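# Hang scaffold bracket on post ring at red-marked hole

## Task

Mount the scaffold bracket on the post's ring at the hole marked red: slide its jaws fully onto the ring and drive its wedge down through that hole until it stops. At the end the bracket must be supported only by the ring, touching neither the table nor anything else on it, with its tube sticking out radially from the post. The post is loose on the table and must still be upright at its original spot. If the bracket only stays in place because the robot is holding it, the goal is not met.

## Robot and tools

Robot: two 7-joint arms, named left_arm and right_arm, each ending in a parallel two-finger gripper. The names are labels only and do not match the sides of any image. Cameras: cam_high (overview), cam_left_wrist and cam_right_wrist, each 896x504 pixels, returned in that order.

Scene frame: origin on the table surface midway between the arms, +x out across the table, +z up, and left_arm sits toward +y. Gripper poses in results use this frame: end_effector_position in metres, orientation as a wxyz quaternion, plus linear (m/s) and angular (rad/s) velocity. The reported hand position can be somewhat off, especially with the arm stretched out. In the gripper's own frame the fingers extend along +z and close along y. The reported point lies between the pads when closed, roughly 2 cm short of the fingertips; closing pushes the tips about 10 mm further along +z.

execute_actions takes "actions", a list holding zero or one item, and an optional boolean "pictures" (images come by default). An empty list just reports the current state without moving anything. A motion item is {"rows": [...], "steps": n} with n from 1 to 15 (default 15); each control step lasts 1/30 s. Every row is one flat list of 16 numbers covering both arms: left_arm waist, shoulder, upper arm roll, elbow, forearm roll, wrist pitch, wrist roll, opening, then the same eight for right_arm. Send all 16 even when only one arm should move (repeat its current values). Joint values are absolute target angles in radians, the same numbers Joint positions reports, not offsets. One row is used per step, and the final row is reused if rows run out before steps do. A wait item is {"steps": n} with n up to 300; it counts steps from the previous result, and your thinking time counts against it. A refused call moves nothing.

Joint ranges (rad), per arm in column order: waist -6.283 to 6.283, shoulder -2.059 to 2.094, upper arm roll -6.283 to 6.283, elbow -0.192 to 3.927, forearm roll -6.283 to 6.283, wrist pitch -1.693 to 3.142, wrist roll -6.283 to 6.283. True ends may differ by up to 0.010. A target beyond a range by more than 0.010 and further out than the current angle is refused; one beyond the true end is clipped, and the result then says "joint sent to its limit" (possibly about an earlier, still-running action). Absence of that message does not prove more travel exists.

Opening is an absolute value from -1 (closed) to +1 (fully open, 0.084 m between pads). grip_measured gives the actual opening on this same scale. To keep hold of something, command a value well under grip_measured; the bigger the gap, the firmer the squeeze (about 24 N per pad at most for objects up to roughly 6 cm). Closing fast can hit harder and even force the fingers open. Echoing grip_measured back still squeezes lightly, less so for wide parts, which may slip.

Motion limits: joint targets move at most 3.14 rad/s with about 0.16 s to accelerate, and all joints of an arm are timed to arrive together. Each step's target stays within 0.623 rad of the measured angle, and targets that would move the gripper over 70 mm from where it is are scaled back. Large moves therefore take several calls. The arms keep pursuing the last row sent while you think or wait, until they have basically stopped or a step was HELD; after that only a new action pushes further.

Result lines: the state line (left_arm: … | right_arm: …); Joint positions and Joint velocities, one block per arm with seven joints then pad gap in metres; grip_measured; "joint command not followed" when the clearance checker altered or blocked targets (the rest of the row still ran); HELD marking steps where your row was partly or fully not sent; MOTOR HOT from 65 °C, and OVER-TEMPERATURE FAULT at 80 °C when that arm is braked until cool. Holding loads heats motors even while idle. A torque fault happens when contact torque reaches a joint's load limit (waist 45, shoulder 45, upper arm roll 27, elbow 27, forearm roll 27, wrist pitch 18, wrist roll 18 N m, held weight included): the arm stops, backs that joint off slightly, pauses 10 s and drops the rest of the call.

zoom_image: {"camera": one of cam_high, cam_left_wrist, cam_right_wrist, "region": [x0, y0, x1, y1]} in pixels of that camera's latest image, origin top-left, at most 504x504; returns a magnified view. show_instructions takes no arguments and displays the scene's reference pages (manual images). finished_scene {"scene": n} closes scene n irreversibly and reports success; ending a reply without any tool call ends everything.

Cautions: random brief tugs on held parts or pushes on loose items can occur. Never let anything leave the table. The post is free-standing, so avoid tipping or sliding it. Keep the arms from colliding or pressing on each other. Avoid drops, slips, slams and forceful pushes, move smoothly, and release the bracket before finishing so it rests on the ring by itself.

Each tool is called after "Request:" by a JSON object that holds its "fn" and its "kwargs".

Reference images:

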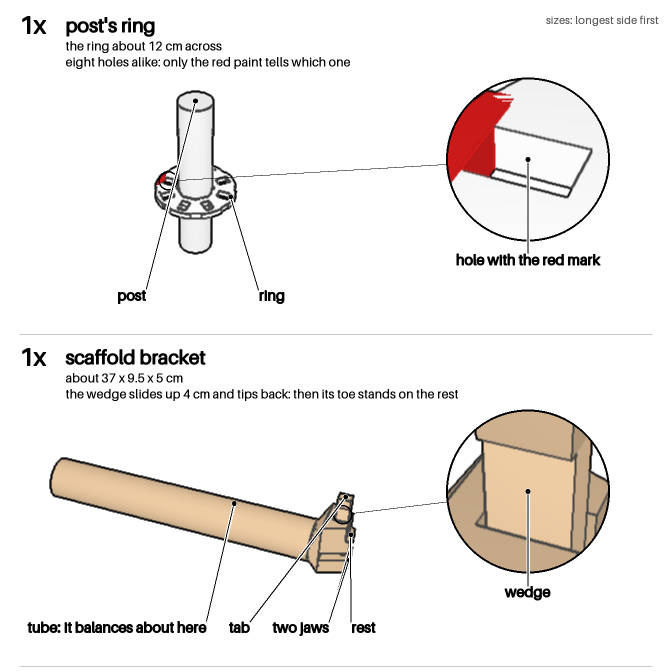

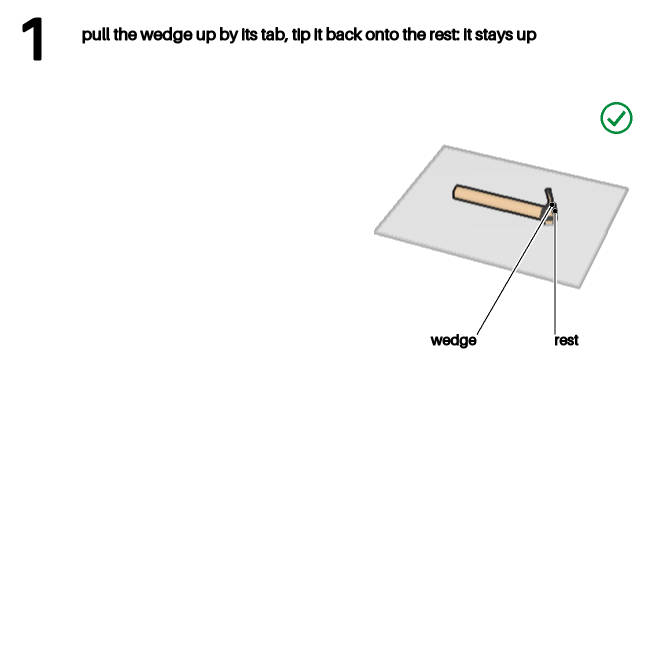

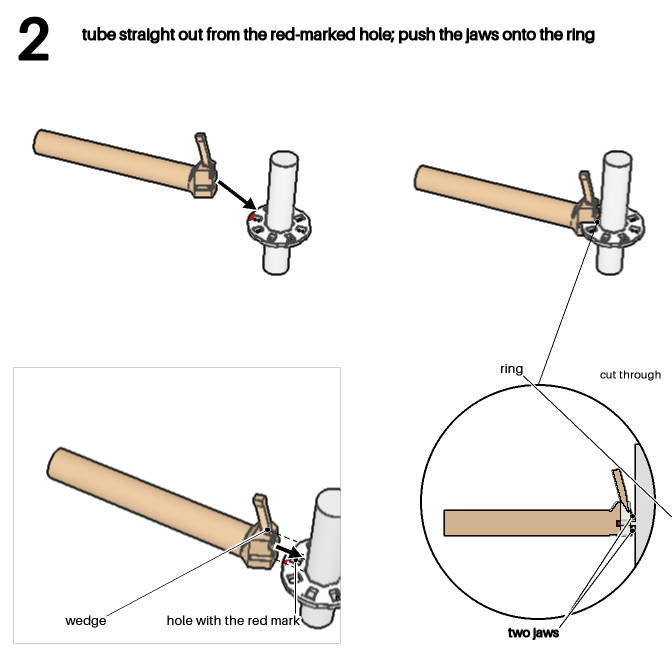

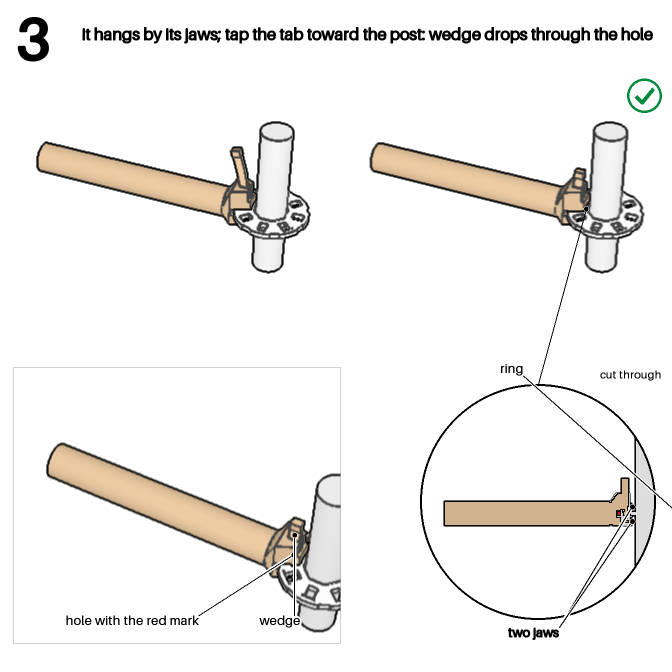

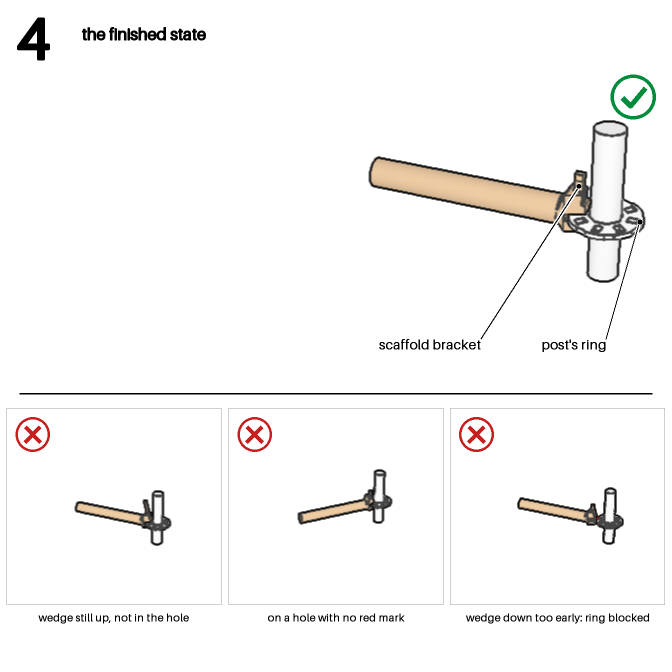

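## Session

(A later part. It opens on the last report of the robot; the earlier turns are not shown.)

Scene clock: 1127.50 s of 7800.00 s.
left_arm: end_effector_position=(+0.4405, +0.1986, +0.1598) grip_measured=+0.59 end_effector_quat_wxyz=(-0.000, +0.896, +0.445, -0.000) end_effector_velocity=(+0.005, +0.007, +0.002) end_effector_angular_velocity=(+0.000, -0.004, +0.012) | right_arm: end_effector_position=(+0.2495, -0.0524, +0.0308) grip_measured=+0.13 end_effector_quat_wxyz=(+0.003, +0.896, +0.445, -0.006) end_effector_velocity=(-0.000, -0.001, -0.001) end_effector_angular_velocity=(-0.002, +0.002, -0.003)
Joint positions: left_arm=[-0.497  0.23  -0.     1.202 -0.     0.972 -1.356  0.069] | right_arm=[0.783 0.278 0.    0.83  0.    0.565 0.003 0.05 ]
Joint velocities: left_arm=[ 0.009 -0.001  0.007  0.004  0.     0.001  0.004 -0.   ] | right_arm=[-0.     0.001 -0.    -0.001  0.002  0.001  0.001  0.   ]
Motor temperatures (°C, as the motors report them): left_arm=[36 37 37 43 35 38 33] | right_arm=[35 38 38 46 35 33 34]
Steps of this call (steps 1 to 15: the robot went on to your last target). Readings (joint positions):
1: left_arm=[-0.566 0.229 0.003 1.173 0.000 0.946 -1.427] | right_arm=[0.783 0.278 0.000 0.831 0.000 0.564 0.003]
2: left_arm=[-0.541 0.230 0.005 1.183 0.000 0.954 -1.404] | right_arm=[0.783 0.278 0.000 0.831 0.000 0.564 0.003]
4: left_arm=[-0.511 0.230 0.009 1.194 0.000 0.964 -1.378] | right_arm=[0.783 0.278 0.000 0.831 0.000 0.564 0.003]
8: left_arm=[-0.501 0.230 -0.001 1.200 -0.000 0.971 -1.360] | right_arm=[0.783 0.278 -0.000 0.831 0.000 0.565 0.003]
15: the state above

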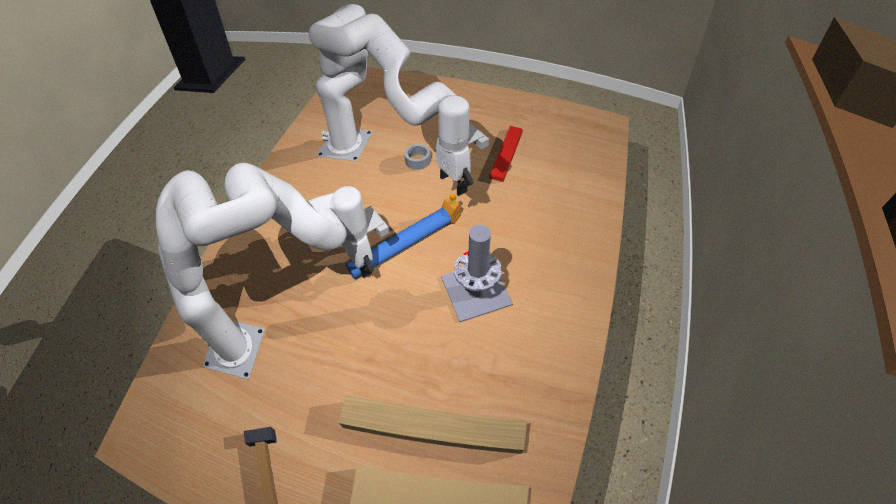

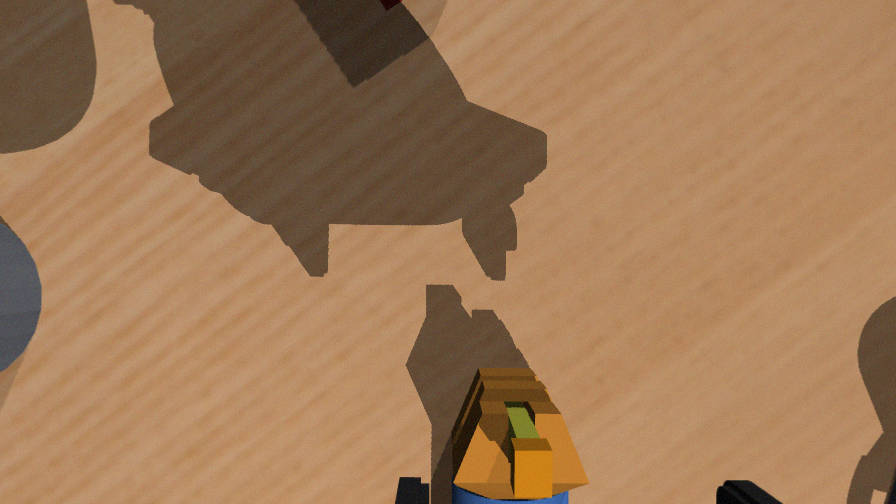

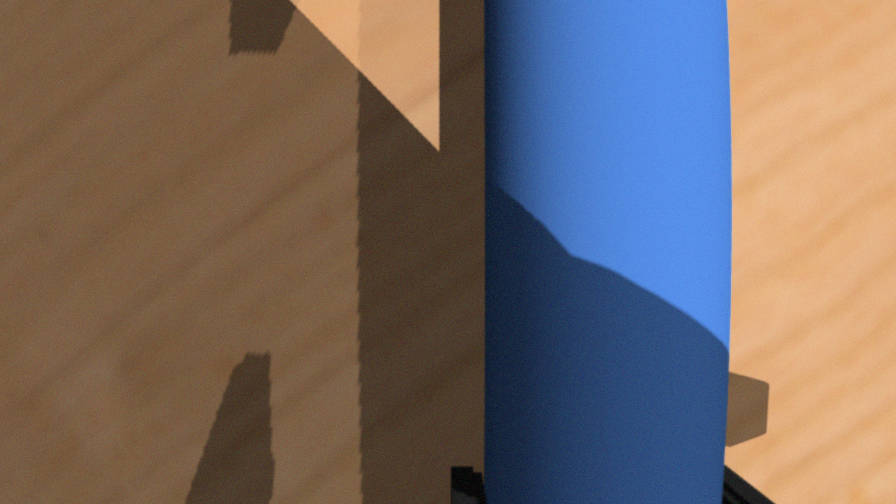

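Request:
{"fn": "zoom_image", "kwargs": {"camera": "cam_left_wrist", "region": [430, 350, 610, 504]}}

Request:
{"fn": "zoom_image", "kwargs": {"camera": "cam_high", "region": [400, 90, 540, 240]}}

Region (430, 350, 610, 504) of cam_left_wrist's 896x504 image, scaled by 2.800, with more detail than that image has; it fills the top 431 rows of this view, and the rest is white.

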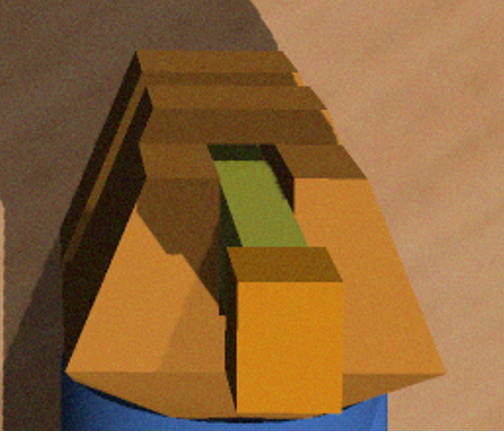

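Region (400, 90, 540, 240) of cam_high's 896x504 image, scaled by 3.360, with more detail than that image has; it fills the left 470 columns of this view, and the rest is white.

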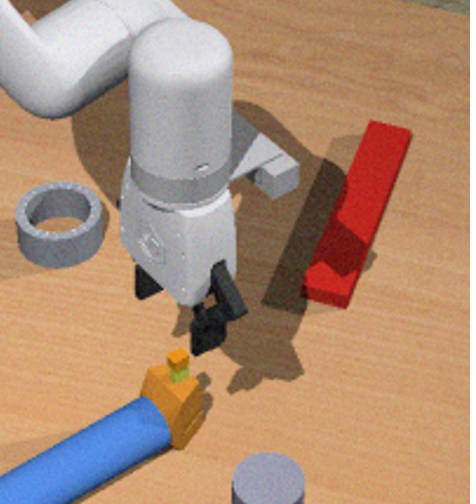

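Request:
{"fn": "execute_actions", "kwargs": {"actions": [{"rows": [[-0.4965,0.238,0,1.196,0,0.958,-1.3558,0.4,0.7832,0.2785,0,0.83,0,0.565,0.003,-1],[-0.497,0.249,0,1.187,0,0.938,-1.3562,0.2,0.7832,0.2785,0,0.83,0,0.565,0.003,-1],[-0.4975,0.26,0,1.172,0,0.912,-1.3566,0.0,0.7832,0.2785,0,0.83,0,0.565,0.003,-1],[-0.4977,0.2719,0,1.1546,0,0.8827,-1.357,-0.2,0.7832,0.2785,0,0.83,0,0.565,0.003,-1],[-0.4977,0.2719,0,1.1546,0,0.8827,-1.357,-0.2,0.7832,0.2785,0,0.83,0,0.565,0.003,-1],[-0.4977,0.2804,0,1.1502,0,0.8698,-1.357,-0.2,0.7832,0.2785,0,0.83,0,0.565,0.003,-1],[-0.4977,0.2889,0,1.1458,0,0.8569,-1.357,-0.2,0.7832,0.2785,0,0.83,0,0.565,0.003,-1],[-0.4977,0.2975,0,1.1414,0,0.8439,-1.357,-0.2,0.7832,0.2785,0,0.83,0,0.565,0.003,-1],[-0.4977,0.306,0,1.137,0,0.831,-1.357,-0.2,0.7832,0.2785,0,0.83,0,0.565,0.003,-1],[-0.4977,0.3145,0,1.1325,0,0.818,-1.357,-0.2,0.7832,0.2785,0,0.83,0,0.565,0.003,-1],[-0.4977,0.323,0,1.1281,0,0.8051,-1.357,-0.2,0.7832,0.2785,0,0.83,0,0.565,0.003,-1],[-0.4977,0.3315,0,1.1237,0,0.7922,-1.357,-0.2,0.7832,0.2785,0,0.83,0,0.565,0.003,-1],[-0.4977,0.3401,0,1.1193,0,0.7792,-1.357,-0.2,0.7832,0.2785,0,0.83,0,0.565,0.003,-1]], "steps": 15}], "pictures": false}}

Request:
{"fn": "execute_actions", "kwargs": {"actions": [{"steps": 12}]}}

Scene clock: 1218.57 s of 7800.00 s.
left_arm: end_effector_position=(+0.4393, +0.1991, +0.0925) grip_measured=-0.22 end_effector_quat_wxyz=(-0.001, +0.895, +0.445, -0.000) end_effector_velocity=(-0.022, +0.010, -0.124) end_effector_angular_velocity=(+0.028, +0.061, +0.001) | right_arm: end_effector_position=(+0.2495, -0.0525, +0.0307) grip_measured=+0.13 end_effector_quat_wxyz=(+0.003, +0.896, +0.445, -0.006) end_effector_velocity=(+0.000, -0.000, -0.000) end_effector_angular_velocity=(+0.000, +0.000, +0.001)
Joint positions: left_arm=[-0.498  0.328  0.     1.126  0.     0.8   -1.357  0.035] | right_arm=[ 0.783  0.278  0.     0.83  -0.     0.565  0.003  0.05 ]
Joint velocities: left_arm=[-0.     0.188 -0.    -0.119 -0.001 -0.239 -0.001 -0.   ] | right_arm=[-0.     0.    -0.    -0.     0.    -0.    -0.001 -0.   ]
Motor temperatures (°C, as the motors report them): left_arm=[36 37 37 44 35 38 33] | right_arm=[35 38 38 44 35 33 34]
Steps of this call (steps 1 to 15: the robot went on to your last target; steps 16 to 90: nothing new was sent; then 87.57 s passed at rest; steps 91 to 105: all 15 steps of this action). Readings (joint positions):
91: left_arm=[-0.496 0.230 0.000 1.202 -0.000 0.972 -1.355] | right_arm=[0.783 0.278 0.000 0.830 -0.000 0.565 0.003]
92: left_arm=[-0.496 0.231 0.000 1.202 0.000 0.969 -1.355] | right_arm=[0.783 0.278 0.000 0.830 0.000 0.565 0.003]
94: left_arm=[-0.497 0.240 0.000 1.194 0.000 0.949 -1.356] | right_arm=[0.783 0.278 0.000 0.830 -0.000 0.565 0.003]
98: left_arm=[-0.498 0.273 -0.000 1.157 -0.000 0.889 -1.357] | right_arm=[0.783 0.278 0.000 0.830 -0.000 0.565 0.003]
105: the state above

Scene clock: 1218.97 s of 7800.00 s.
left_arm: end_effector_position=(+0.4407, +0.1985, +0.0877) grip_measured=-0.21 end_effector_quat_wxyz=(+0.002, +0.895, +0.445, +0.002) end_effector_velocity=(-0.001, +0.001, -0.002) end_effector_angular_velocity=(+0.001, +0.003, +0.001) | right_arm: end_effector_position=(+0.2495, -0.0526, +0.0307) grip_measured=+0.13 end_effector_quat_wxyz=(+0.003, +0.896, +0.445, -0.006) end_effector_velocity=(-0.000, +0.000, +0.000) end_effector_angular_velocity=(+0.000, -0.000, +0.002)
Joint positions: left_arm=[-0.498  0.337  0.     1.122 -0.     0.78  -1.357  0.035] | right_arm=[ 0.783  0.279 -0.     0.83  -0.     0.565  0.003  0.05 ]
Joint velocities: left_arm=[ 0.001  0.003 -0.    -0.003 -0.    -0.003  0.     0.   ] | right_arm=[ 0.001 -0.001 -0.001 -0.    -0.     0.    -0.001 -0.   ]
Motor temperatures (°C, as the motors report them): left_arm=[36 37 37 44 35 38 33] | right_arm=[35 38 38 44 35 33 34]
Steps of this call (steps 1 to 12: the robot went on to your last target). Readings (joint positions):
1: left_arm=[-0.498 0.333 0.000 1.123 -0.000 0.794 -1.357] | right_arm=[0.783 0.278 0.000 0.830 -0.000 0.565 0.003]
2: left_arm=[-0.498 0.334 0.000 1.123 -0.000 0.789 -1.357] | right_arm=[0.783 0.279 -0.000 0.830 0.000 0.565 0.003]
4: left_arm=[-0.498 0.336 0.000 1.123 -0.000 0.783 -1.357] | right_arm=[0.783 0.279 -0.000 0.830 -0.000 0.565 0.003]
8: left_arm=[-0.498 0.336 0.000 1.122 0.000 0.781 -1.357] | right_arm=[0.783 0.279 -0.000 0.830 -0.000 0.565 0.003]
12: the state above

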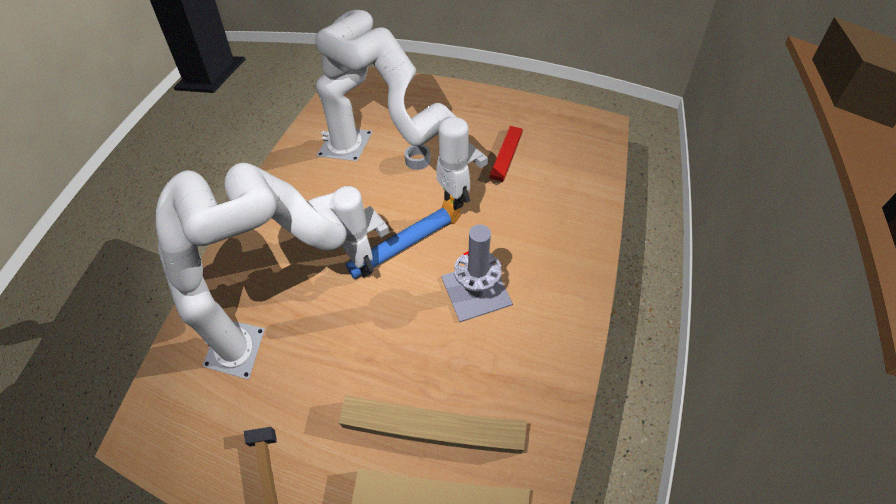

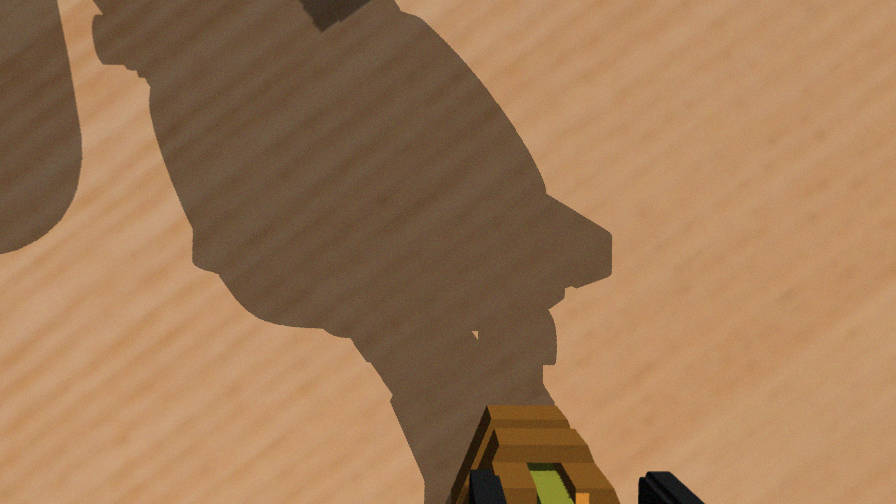

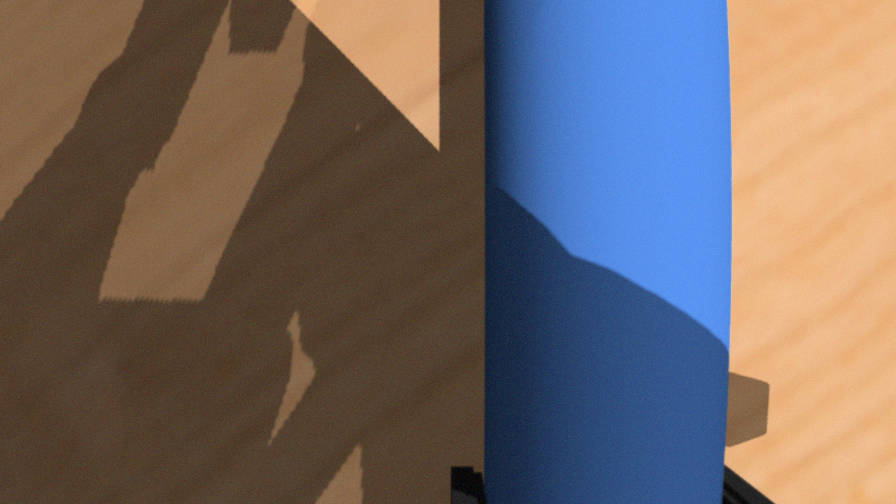

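Request:
{"fn": "execute_actions", "kwargs": {"actions": [{"rows": [[-0.4977,0.3235,0,1.1275,0,0.804,-1.357,-0.2,0.7832,0.2785,0,0.83,0,0.565,0.003,-1],[-0.4977,0.3235,0,1.1275,0,0.804,-1.357,-0.2,0.7832,0.2785,0,0.83,0,0.565,0.003,-1],[-0.4977,0.3235,0,1.1275,0,0.804,-1.357,-0.2,0.7832,0.2785,0,0.83,0,0.565,0.003,-1],[-0.4977,0.3235,0,1.1275,0,0.804,-1.357,-0.2,0.7832,0.2785,0,0.83,0,0.565,0.003,-1],[-0.4977,0.3235,0,1.1275,0,0.804,-1.357,-0.2,0.7832,0.2785,0,0.83,0,0.565,0.003,-1],[-0.4977,0.3235,0,1.1275,0,0.804,-1.357,-0.3,0.7832,0.2785,0,0.83,0,0.565,0.003,-1],[-0.4977,0.3235,0,1.1275,0,0.804,-1.357,-0.4,0.7832,0.2785,0,0.83,0,0.565,0.003,-1],[-0.4977,0.3235,0,1.1275,0,0.804,-1.357,-0.5,0.7832,0.2785,0,0.83,0,0.565,0.003,-1],[-0.4977,0.3235,0,1.1275,0,0.804,-1.357,-0.6,0.7832,0.2785,0,0.83,0,0.565,0.003,-1],[-0.4977,0.3235,0,1.1275,0,0.804,-1.357,-0.65,0.7832,0.2785,0,0.83,0,0.565,0.003,-1],[-0.4977,0.3235,0,1.1275,0,0.804,-1.357,-0.7,0.7832,0.2785,0,0.83,0,0.565,0.003,-1],[-0.4977,0.3235,0,1.1275,0,0.804,-1.357,-0.75,0.7832,0.2785,0,0.83,0,0.565,0.003,-1],[-0.4977,0.3235,0,1.1275,0,0.804,-1.357,-0.8,0.7832,0.2785,0,0.83,0,0.565,0.003,-1],[-0.4977,0.3235,0,1.1275,0,0.804,-1.357,-0.85,0.7832,0.2785,0,0.83,0,0.565,0.003,-1],[-0.4977,0.3235,0,1.1275,0,0.804,-1.357,-0.9,0.7832,0.2785,0,0.83,0,0.565,0.003,-1]], "steps": 15}]}}

Scene clock: 1237.90 s of 7800.00 s.
left_arm: end_effector_position=(+0.4371, +0.2000, +0.0915) grip_measured=-0.74 end_effector_quat_wxyz=(-0.003, +0.895, +0.445, -0.003) end_effector_velocity=(+0.004, +0.002, +0.009) end_effector_angular_velocity=(-0.004, -0.010, +0.005) | right_arm: end_effector_position=(+0.2489, -0.0524, +0.0307) grip_measured=+0.13 end_effector_quat_wxyz=(+0.003, +0.895, +0.446, -0.006) end_effector_velocity=(+0.001, -0.000, +0.000) end_effector_angular_velocity=(+0.001, +0.000, -0.003)
Joint positions: left_arm=[-0.498  0.327 -0.     1.123 -0.     0.805 -1.357  0.012] | right_arm=[ 0.784  0.278  0.001  0.83  -0.     0.566  0.003  0.05 ]
Joint velocities: left_arm=[ 0.003 -0.014  0.003  0.007 -0.     0.01   0.001 -0.   ] | right_arm=[-0.001  0.    -0.001  0.     0.001 -0.     0.     0.   ]
Motor temperatures (°C, as the motors report them): left_arm=[36 37 37 41 35 38 33] | right_arm=[35 38 38 44 35 33 34]
Steps of this call (steps 1 to 30: the robot went on to your last target; steps 31 to 90: nothing new was sent; then 15.43 s passed at rest; steps 91 to 105: all 15 steps of this action). Readings (joint positions):
91: left_arm=[-0.498 0.337 0.000 1.120 0.000 0.779 -1.357] | right_arm=[0.783 0.279 -0.000 0.830 -0.000 0.565 0.003]
92: left_arm=[-0.498 0.336 0.000 1.121 0.000 0.783 -1.357] | right_arm=[0.783 0.279 0.000 0.830 0.000 0.565 0.003]
94: left_arm=[-0.498 0.333 -0.000 1.120 -0.000 0.793 -1.357] | right_arm=[0.783 0.278 0.000 0.830 0.000 0.565 0.003]
98: left_arm=[-0.498 0.330 -0.000 1.121 0.000 0.802 -1.357] | right_arm=[0.783 0.278 0.000 0.830 0.000 0.565 0.003]
105: the state above

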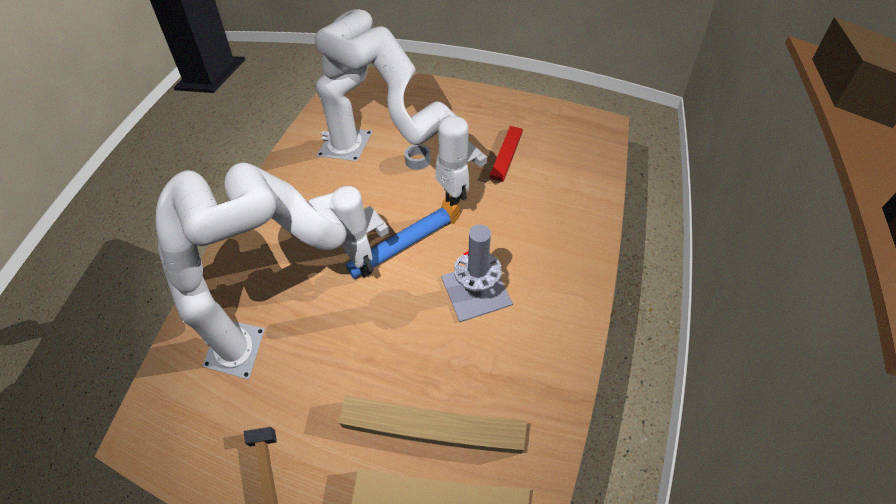

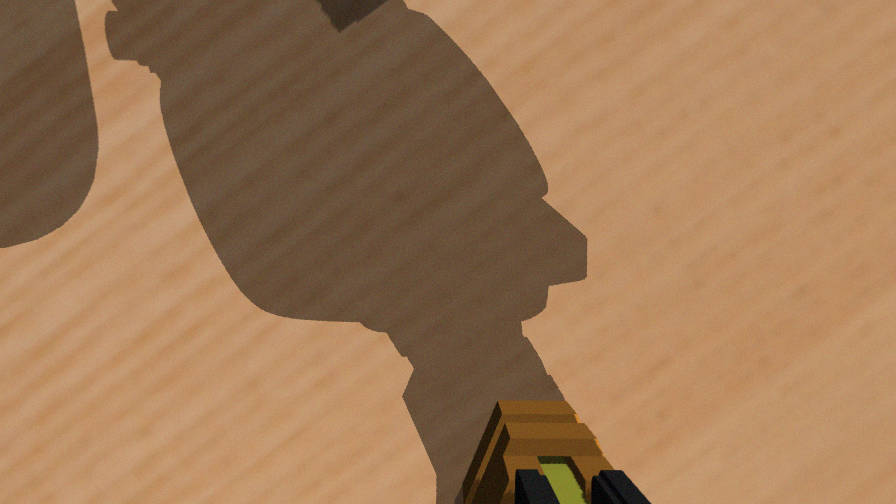

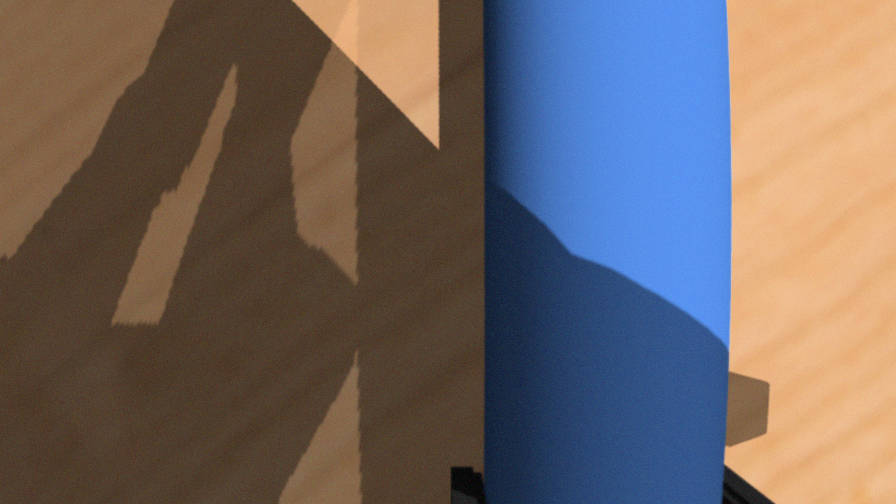

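Request:
{"fn": "execute_actions", "kwargs": {"actions": [{"rows": [[-0.4977,0.3215,0,1.1285,0,0.807,-1.357,-0.9,0.7832,0.2785,0,0.83,0,0.565,0.003,-1],[-0.4977,0.3185,0,1.13,0,0.8115,-1.357,-0.9,0.7832,0.2785,0,0.83,0,0.565,0.003,-1],[-0.4977,0.3145,0,1.132,0,0.8175,-1.357,-0.9,0.7832,0.2785,0,0.83,0,0.565,0.003,-1],[-0.4977,0.3102,0,1.1342,0,0.824,-1.357,-0.9,0.7832,0.2785,0,0.83,0,0.565,0.003,-1],[-0.4977,0.306,0,1.1364,0,0.8304,-1.357,-0.9,0.7832,0.2785,0,0.83,0,0.565,0.003,-1],[-0.4977,0.3017,0,1.1386,0,0.8369,-1.357,-0.9,0.7832,0.2785,0,0.83,0,0.565,0.003,-1],[-0.4977,0.2975,0,1.1408,0,0.8433,-1.357,-0.9,0.7832,0.2785,0,0.83,0,0.565,0.003,-1],[-0.4977,0.2932,0,1.1431,0,0.8499,-1.357,-0.9,0.7832,0.2785,0,0.83,0,0.565,0.003,-1],[-0.4977,0.2889,0,1.1454,0,0.8565,-1.357,-0.9,0.7832,0.2785,0,0.83,0,0.565,0.003,-1],[-0.4977,0.2847,0,1.1477,0,0.863,-1.357,-0.9,0.7832,0.2785,0,0.83,0,0.565,0.003,-1],[-0.4977,0.2804,0,1.15,0,0.8696,-1.357,-0.9,0.7832,0.2785,0,0.83,0,0.565,0.003,-1],[-0.4977,0.2762,0,1.1523,0,0.8761,-1.357,-0.9,0.7832,0.2785,0,0.83,0,0.565,0.003,-1],[-0.4977,0.2719,0,1.1546,0,0.8827,-1.357,-0.9,0.7832,0.2785,0,0.83,0,0.565,0.003,-1],[-0.4977,0.269,0,1.1567,0,0.8877,-1.357,-0.9,0.7832,0.2785,0,0.83,0,0.565,0.003,-1],[-0.4977,0.2659,0,1.159,0,0.8931,-1.357,-0.9,0.7832,0.2785,0,0.83,0,0.565,0.003,-1]], "steps": 15}], "pictures": false}}

Request:
{"fn": "execute_actions", "kwargs": {"actions": [{"steps": 15}]}}

Scene clock: 1255.27 s of 7800.00 s.
left_arm: end_effector_position=(+0.4395, +0.1990, +0.1229) grip_measured=-0.74 end_effector_quat_wxyz=(+0.000, +0.895, +0.445, +0.000) end_effector_velocity=(+0.000, -0.000, +0.073) end_effector_angular_velocity=(-0.003, -0.006, -0.000) | right_arm: end_effector_position=(+0.2494, -0.0525, +0.0307) grip_measured=+0.13 end_effector_quat_wxyz=(+0.003, +0.896, +0.445, -0.006) end_effector_velocity=(+0.001, -0.000, +0.000) end_effector_angular_velocity=(+0.001, -0.001, -0.001)
Joint positions: left_arm=[-0.498  0.277  0.     1.152  0.     0.875 -1.357  0.012] | right_arm=[0.783 0.279 0.    0.83  0.    0.565 0.003 0.05 ]
Joint velocities: left_arm=[-0.    -0.116  0.     0.07  -0.     0.179 -0.    -0.   ] | right_arm=[-0.001 -0.001 -0.    -0.    -0.    -0.     0.    -0.   ]
Motor temperatures (°C, as the motors report them): left_arm=[36 37 37 44 35 38 33] | right_arm=[35 38 38 44 35 33 34]
Steps of this call (steps 1 to 15: the robot went on to your last target; steps 16 to 90: nothing new was sent; then 13.87 s passed at rest; steps 91 to 105: all 15 steps of this action). Readings (joint positions):
91: left_arm=[-0.498 0.323 -0.000 1.128 -0.000 0.804 -1.357] | right_arm=[0.783 0.279 -0.000 0.830 0.000 0.565 0.003]
92: left_arm=[-0.498 0.323 -0.000 1.128 -0.000 0.805 -1.357] | right_arm=[0.783 0.279 -0.000 0.830 -0.000 0.565 0.003]
94: left_arm=[-0.498 0.320 -0.000 1.129 -0.000 0.810 -1.357] | right_arm=[0.783 0.279 -0.000 0.830 -0.000 0.565 0.003]
98: left_arm=[-0.498 0.306 0.000 1.136 0.000 0.831 -1.357] | right_arm=[0.783 0.279 0.000 0.830 0.000 0.565 0.003]
105: the state above

Scene clock: 1255.77 s of 7800.00 s.
left_arm: end_effector_position=(+0.4395, +0.1990, +0.1301) grip_measured=-0.74 end_effector_quat_wxyz=(+0.000, +0.895, +0.445, +0.000) end_effector_velocity=(-0.002, -0.000, -0.001) end_effector_angular_velocity=(+0.001, +0.004, -0.001) | right_arm: end_effector_position=(+0.2495, -0.0525, +0.0307) grip_measured=+0.13 end_effector_quat_wxyz=(+0.003, +0.896, +0.445, -0.006) end_effector_velocity=(+0.000, -0.000, -0.000) end_effector_angular_velocity=(-0.000, +0.000, -0.001)
Joint positions: left_arm=[-0.498  0.266 -0.     1.159 -0.     0.893 -1.357  0.012] | right_arm=[ 0.783  0.278 -0.     0.83   0.     0.565  0.003  0.05 ]
Joint velocities: left_arm=[-0.001 -0.    -0.001 -0.003 -0.001  0.001  0.     0.   ] | right_arm=[-0.001  0.     0.     0.     0.     0.    -0.001 -0.   ]
Motor temperatures (°C, as the motors report them): left_arm=[36 37 37 44 35 38 33] | right_arm=[35 38 38 44 35 33 34]
Steps of this call (steps 1 to 15: the robot went on to your last target). Readings (joint positions):
1: left_arm=[-0.498 0.273 0.000 1.154 0.000 0.880 -1.357] | right_arm=[0.783 0.279 0.000 0.830 0.000 0.565 0.003]
2: left_arm=[-0.498 0.271 0.000 1.156 0.000 0.885 -1.357] | right_arm=[0.783 0.279 0.000 0.830 0.000 0.565 0.003]
4: left_arm=[-0.498 0.268 0.000 1.158 0.000 0.889 -1.357] | right_arm=[0.783 0.278 -0.000 0.830 0.000 0.565 0.003]
8: left_arm=[-0.498 0.267 -0.000 1.159 -0.000 0.892 -1.357] | right_arm=[0.783 0.278 -0.000 0.830 0.000 0.565 0.003]
15: the state above

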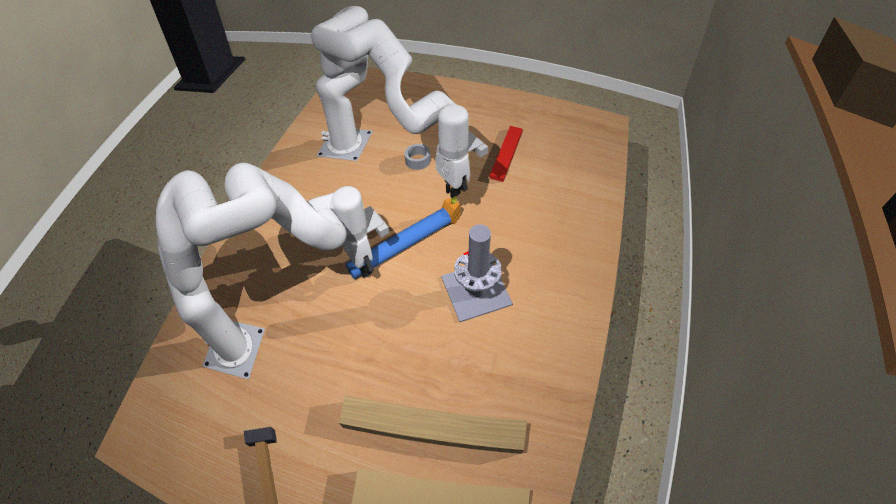

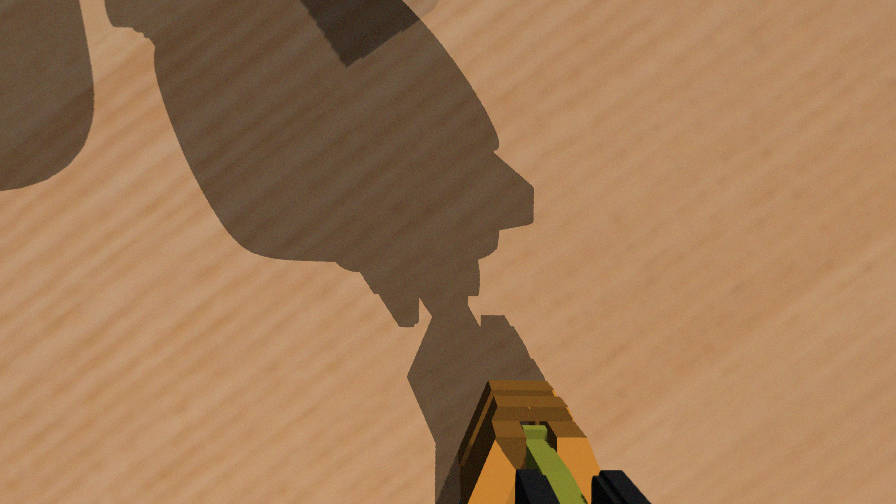

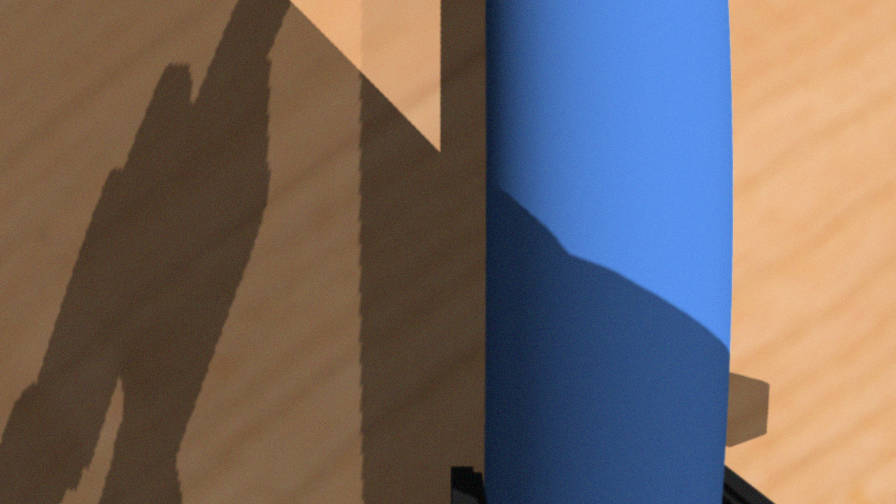

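Request:
{"fn": "zoom_image", "kwargs": {"camera": "cam_left_wrist", "region": [450, 370, 630, 504]}}

Region (450, 370, 630, 504) of cam_left_wrist's 896x504 image, scaled by 2.800, with more detail than that image has; it fills the top 375 rows of this view, and the rest is white.

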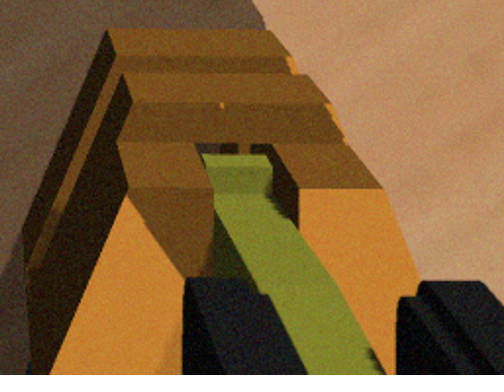

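Request:
{"fn": "execute_actions", "kwargs": {"actions": [{"rows": [[-0.5008,0.2654,0,1.1578,0.0086,0.8922,-1.3658,-0.9,0.7832,0.2785,0,0.83,0,0.565,0.003,-1],[-0.5071,0.2644,0,1.1555,0.0257,0.8904,-1.3833,-0.9,0.7832,0.2785,0,0.83,0,0.565,0.003,-1],[-0.5134,0.2634,0,1.1531,0.0428,0.8886,-1.4008,-0.9,0.7832,0.2785,0,0.83,0,0.565,0.003,-1],[-0.5196,0.2624,0,1.1507,0.0599,0.8868,-1.4183,-0.9,0.7832,0.2785,0,0.83,0,0.565,0.003,-1],[-0.5259,0.2614,0,1.1484,0.077,0.885,-1.4358,-0.9,0.7832,0.2785,0,0.83,0,0.565,0.003,-1],[-0.5322,0.2605,0,1.146,0.0941,0.8831,-1.4533,-0.9,0.7832,0.2785,0,0.83,0,0.565,0.003,-1],[-0.5385,0.2595,0,1.1437,0.1112,0.8813,-1.4708,-0.9,0.7832,0.2785,0,0.83,0,0.565,0.003,-1],[-0.5447,0.2585,0,1.1413,0.1283,0.8795,-1.4883,-0.9,0.7832,0.2785,0,0.83,0,0.565,0.003,-1],[-0.551,0.2575,0,1.1389,0.1454,0.8777,-1.5058,-0.9,0.7832,0.2785,0,0.83,0,0.565,0.003,-1],[-0.5573,0.2565,0,1.1366,0.1625,0.8759,-1.5233,-0.9,0.7832,0.2785,0,0.83,0,0.565,0.003,-1],[-0.5604,0.256,0,1.1354,0.171,0.875,-1.532,-0.9,0.7832,0.2785,0,0.83,0,0.565,0.003,-1]], "steps": 15}], "pictures": false}}

Request:
{"fn": "execute_actions", "kwargs": {"actions": [{"steps": 10}]}}

Scene clock: 1301.67 s of 7800.00 s.
left_arm: end_effector_position=(+0.4340, +0.1930, +0.1284) grip_measured=-0.74 end_effector_quat_wxyz=(-0.032, +0.893, +0.445, +0.053) end_effector_velocity=(+0.003, +0.003, +0.002) end_effector_angular_velocity=(+0.070, -0.064, +0.022) | right_arm: end_effector_position=(+0.2493, -0.0525, +0.0307) grip_measured=+0.13 end_effector_quat_wxyz=(+0.003, +0.895, +0.445, -0.006) end_effector_velocity=(+0.000, +0.000, +0.001) end_effector_angular_velocity=(+0.001, -0.001, -0.003)
Joint positions: left_arm=[-0.557  0.257 -0.     1.136  0.161  0.876 -1.521  0.012] | right_arm=[ 0.783  0.278  0.     0.83  -0.     0.565  0.003  0.05 ]
Joint velocities: left_arm=[-0.036 -0.007  0.011 -0.012  0.118 -0.013 -0.124 -0.   ] | right_arm=[-0.001 -0.001  0.    -0.     0.    -0.     0.002 -0.   ]
Motor temperatures (°C, as the motors report them): left_arm=[36 37 37 44 35 38 33] | right_arm=[35 38 38 44 35 33 34]
Steps of this call (steps 1 to 15: the robot went on to your last target; steps 16 to 90: nothing new was sent; then 42.40 s passed at rest; steps 91 to 105: all 15 steps of this action). Readings (joint positions):
91: left_arm=[-0.498 0.266 0.000 1.159 0.000 0.893 -1.357] | right_arm=[0.783 0.278 0.000 0.830 -0.000 0.565 0.003]
92: left_arm=[-0.498 0.266 0.000 1.159 0.002 0.893 -1.360] | right_arm=[0.783 0.278 -0.000 0.830 -0.000 0.565 0.003]
94: left_arm=[-0.504 0.265 0.000 1.157 0.017 0.891 -1.375] | right_arm=[0.783 0.279 -0.000 0.830 -0.000 0.565 0.003]
98: left_arm=[-0.524 0.262 -0.000 1.149 0.073 0.885 -1.431] | right_arm=[0.783 0.278 0.000 0.830 -0.000 0.565 0.003]
105: the state above

Scene clock: 1302.00 s of 7800.00 s.
left_arm: end_effector_position=(+0.4341, +0.1930, +0.1286) grip_measured=-0.74 end_effector_quat_wxyz=(-0.033, +0.893, +0.446, +0.056) end_effector_velocity=(+0.000, -0.001, +0.000) end_effector_angular_velocity=(+0.001, -0.003, -0.001) | right_arm: end_effector_position=(+0.2493, -0.0525, +0.0307) grip_measured=+0.13 end_effector_quat_wxyz=(+0.003, +0.895, +0.445, -0.006) end_effector_velocity=(+0.001, -0.000, +0.000) end_effector_angular_velocity=(+0.000, -0.001, +0.000)
Joint positions: left_arm=[-0.56   0.256  0.     1.135  0.171  0.875 -1.532  0.012] | right_arm=[ 0.783  0.278  0.     0.83  -0.     0.565  0.003  0.05 ]
Joint velocities: left_arm=[-0.001 -0.    -0.001  0.     0.003 -0.    -0.003 -0.   ] | right_arm=[-0.001  0.    -0.     0.    -0.    -0.    -0.002  0.   ]
Motor temperatures (°C, as the motors report them): left_arm=[36 37 37 44 35 38 33] | right_arm=[35 38 38 44 35 33 34]
Steps of this call (steps 1 to 10: the robot went on to your last target). Readings (joint positions):
1: left_arm=[-0.558 0.257 -0.000 1.136 0.164 0.876 -1.525] | right_arm=[0.783 0.278 0.000 0.830 -0.000 0.565 0.003]
2: left_arm=[-0.559 0.257 0.000 1.136 0.166 0.876 -1.527] | right_arm=[0.783 0.278 0.000 0.830 -0.000 0.565 0.003]
4: left_arm=[-0.559 0.257 0.000 1.135 0.168 0.875 -1.530] | right_arm=[0.783 0.278 0.000 0.830 -0.000 0.565 0.003]
8: left_arm=[-0.560 0.256 0.000 1.135 0.170 0.875 -1.531] | right_arm=[0.783 0.278 0.000 0.830 -0.000 0.565 0.003]
10: the state above

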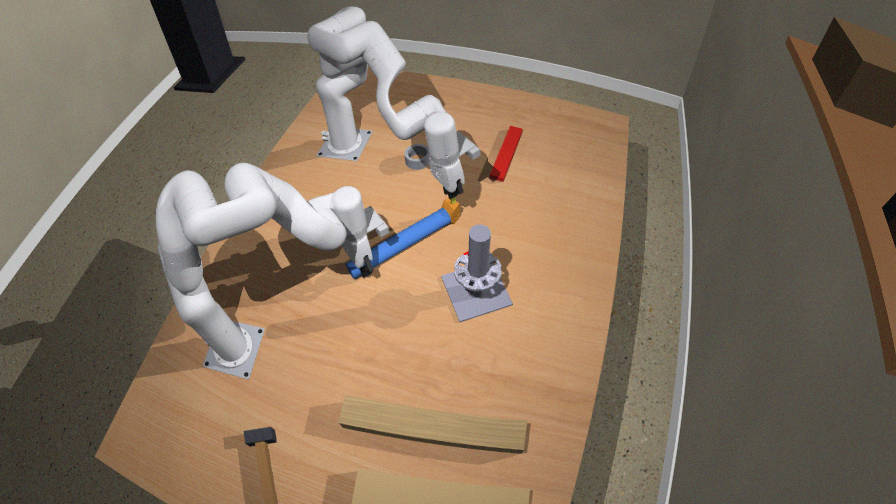

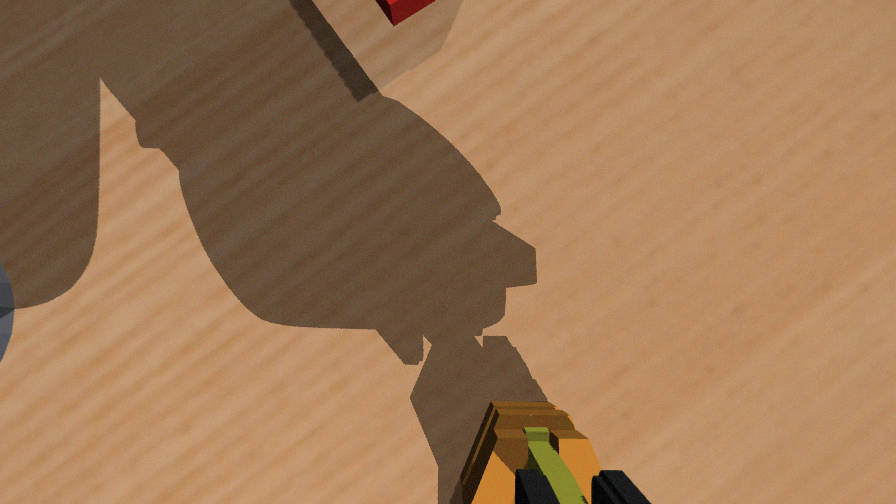

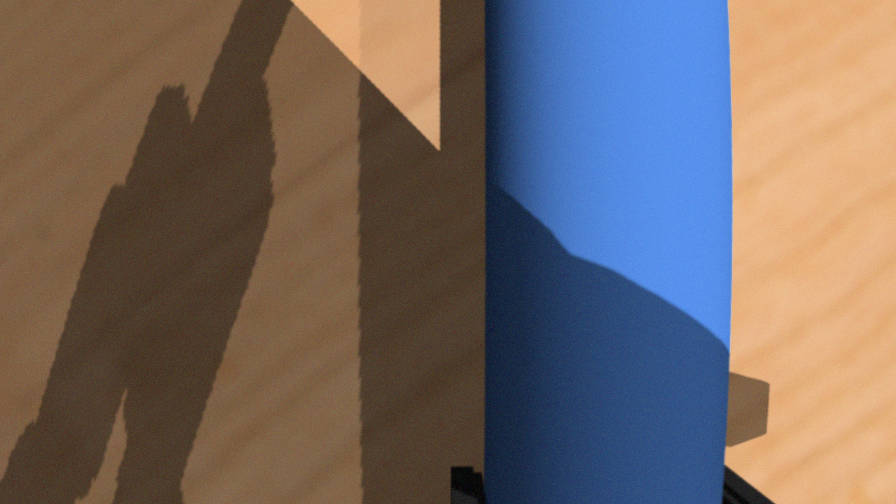

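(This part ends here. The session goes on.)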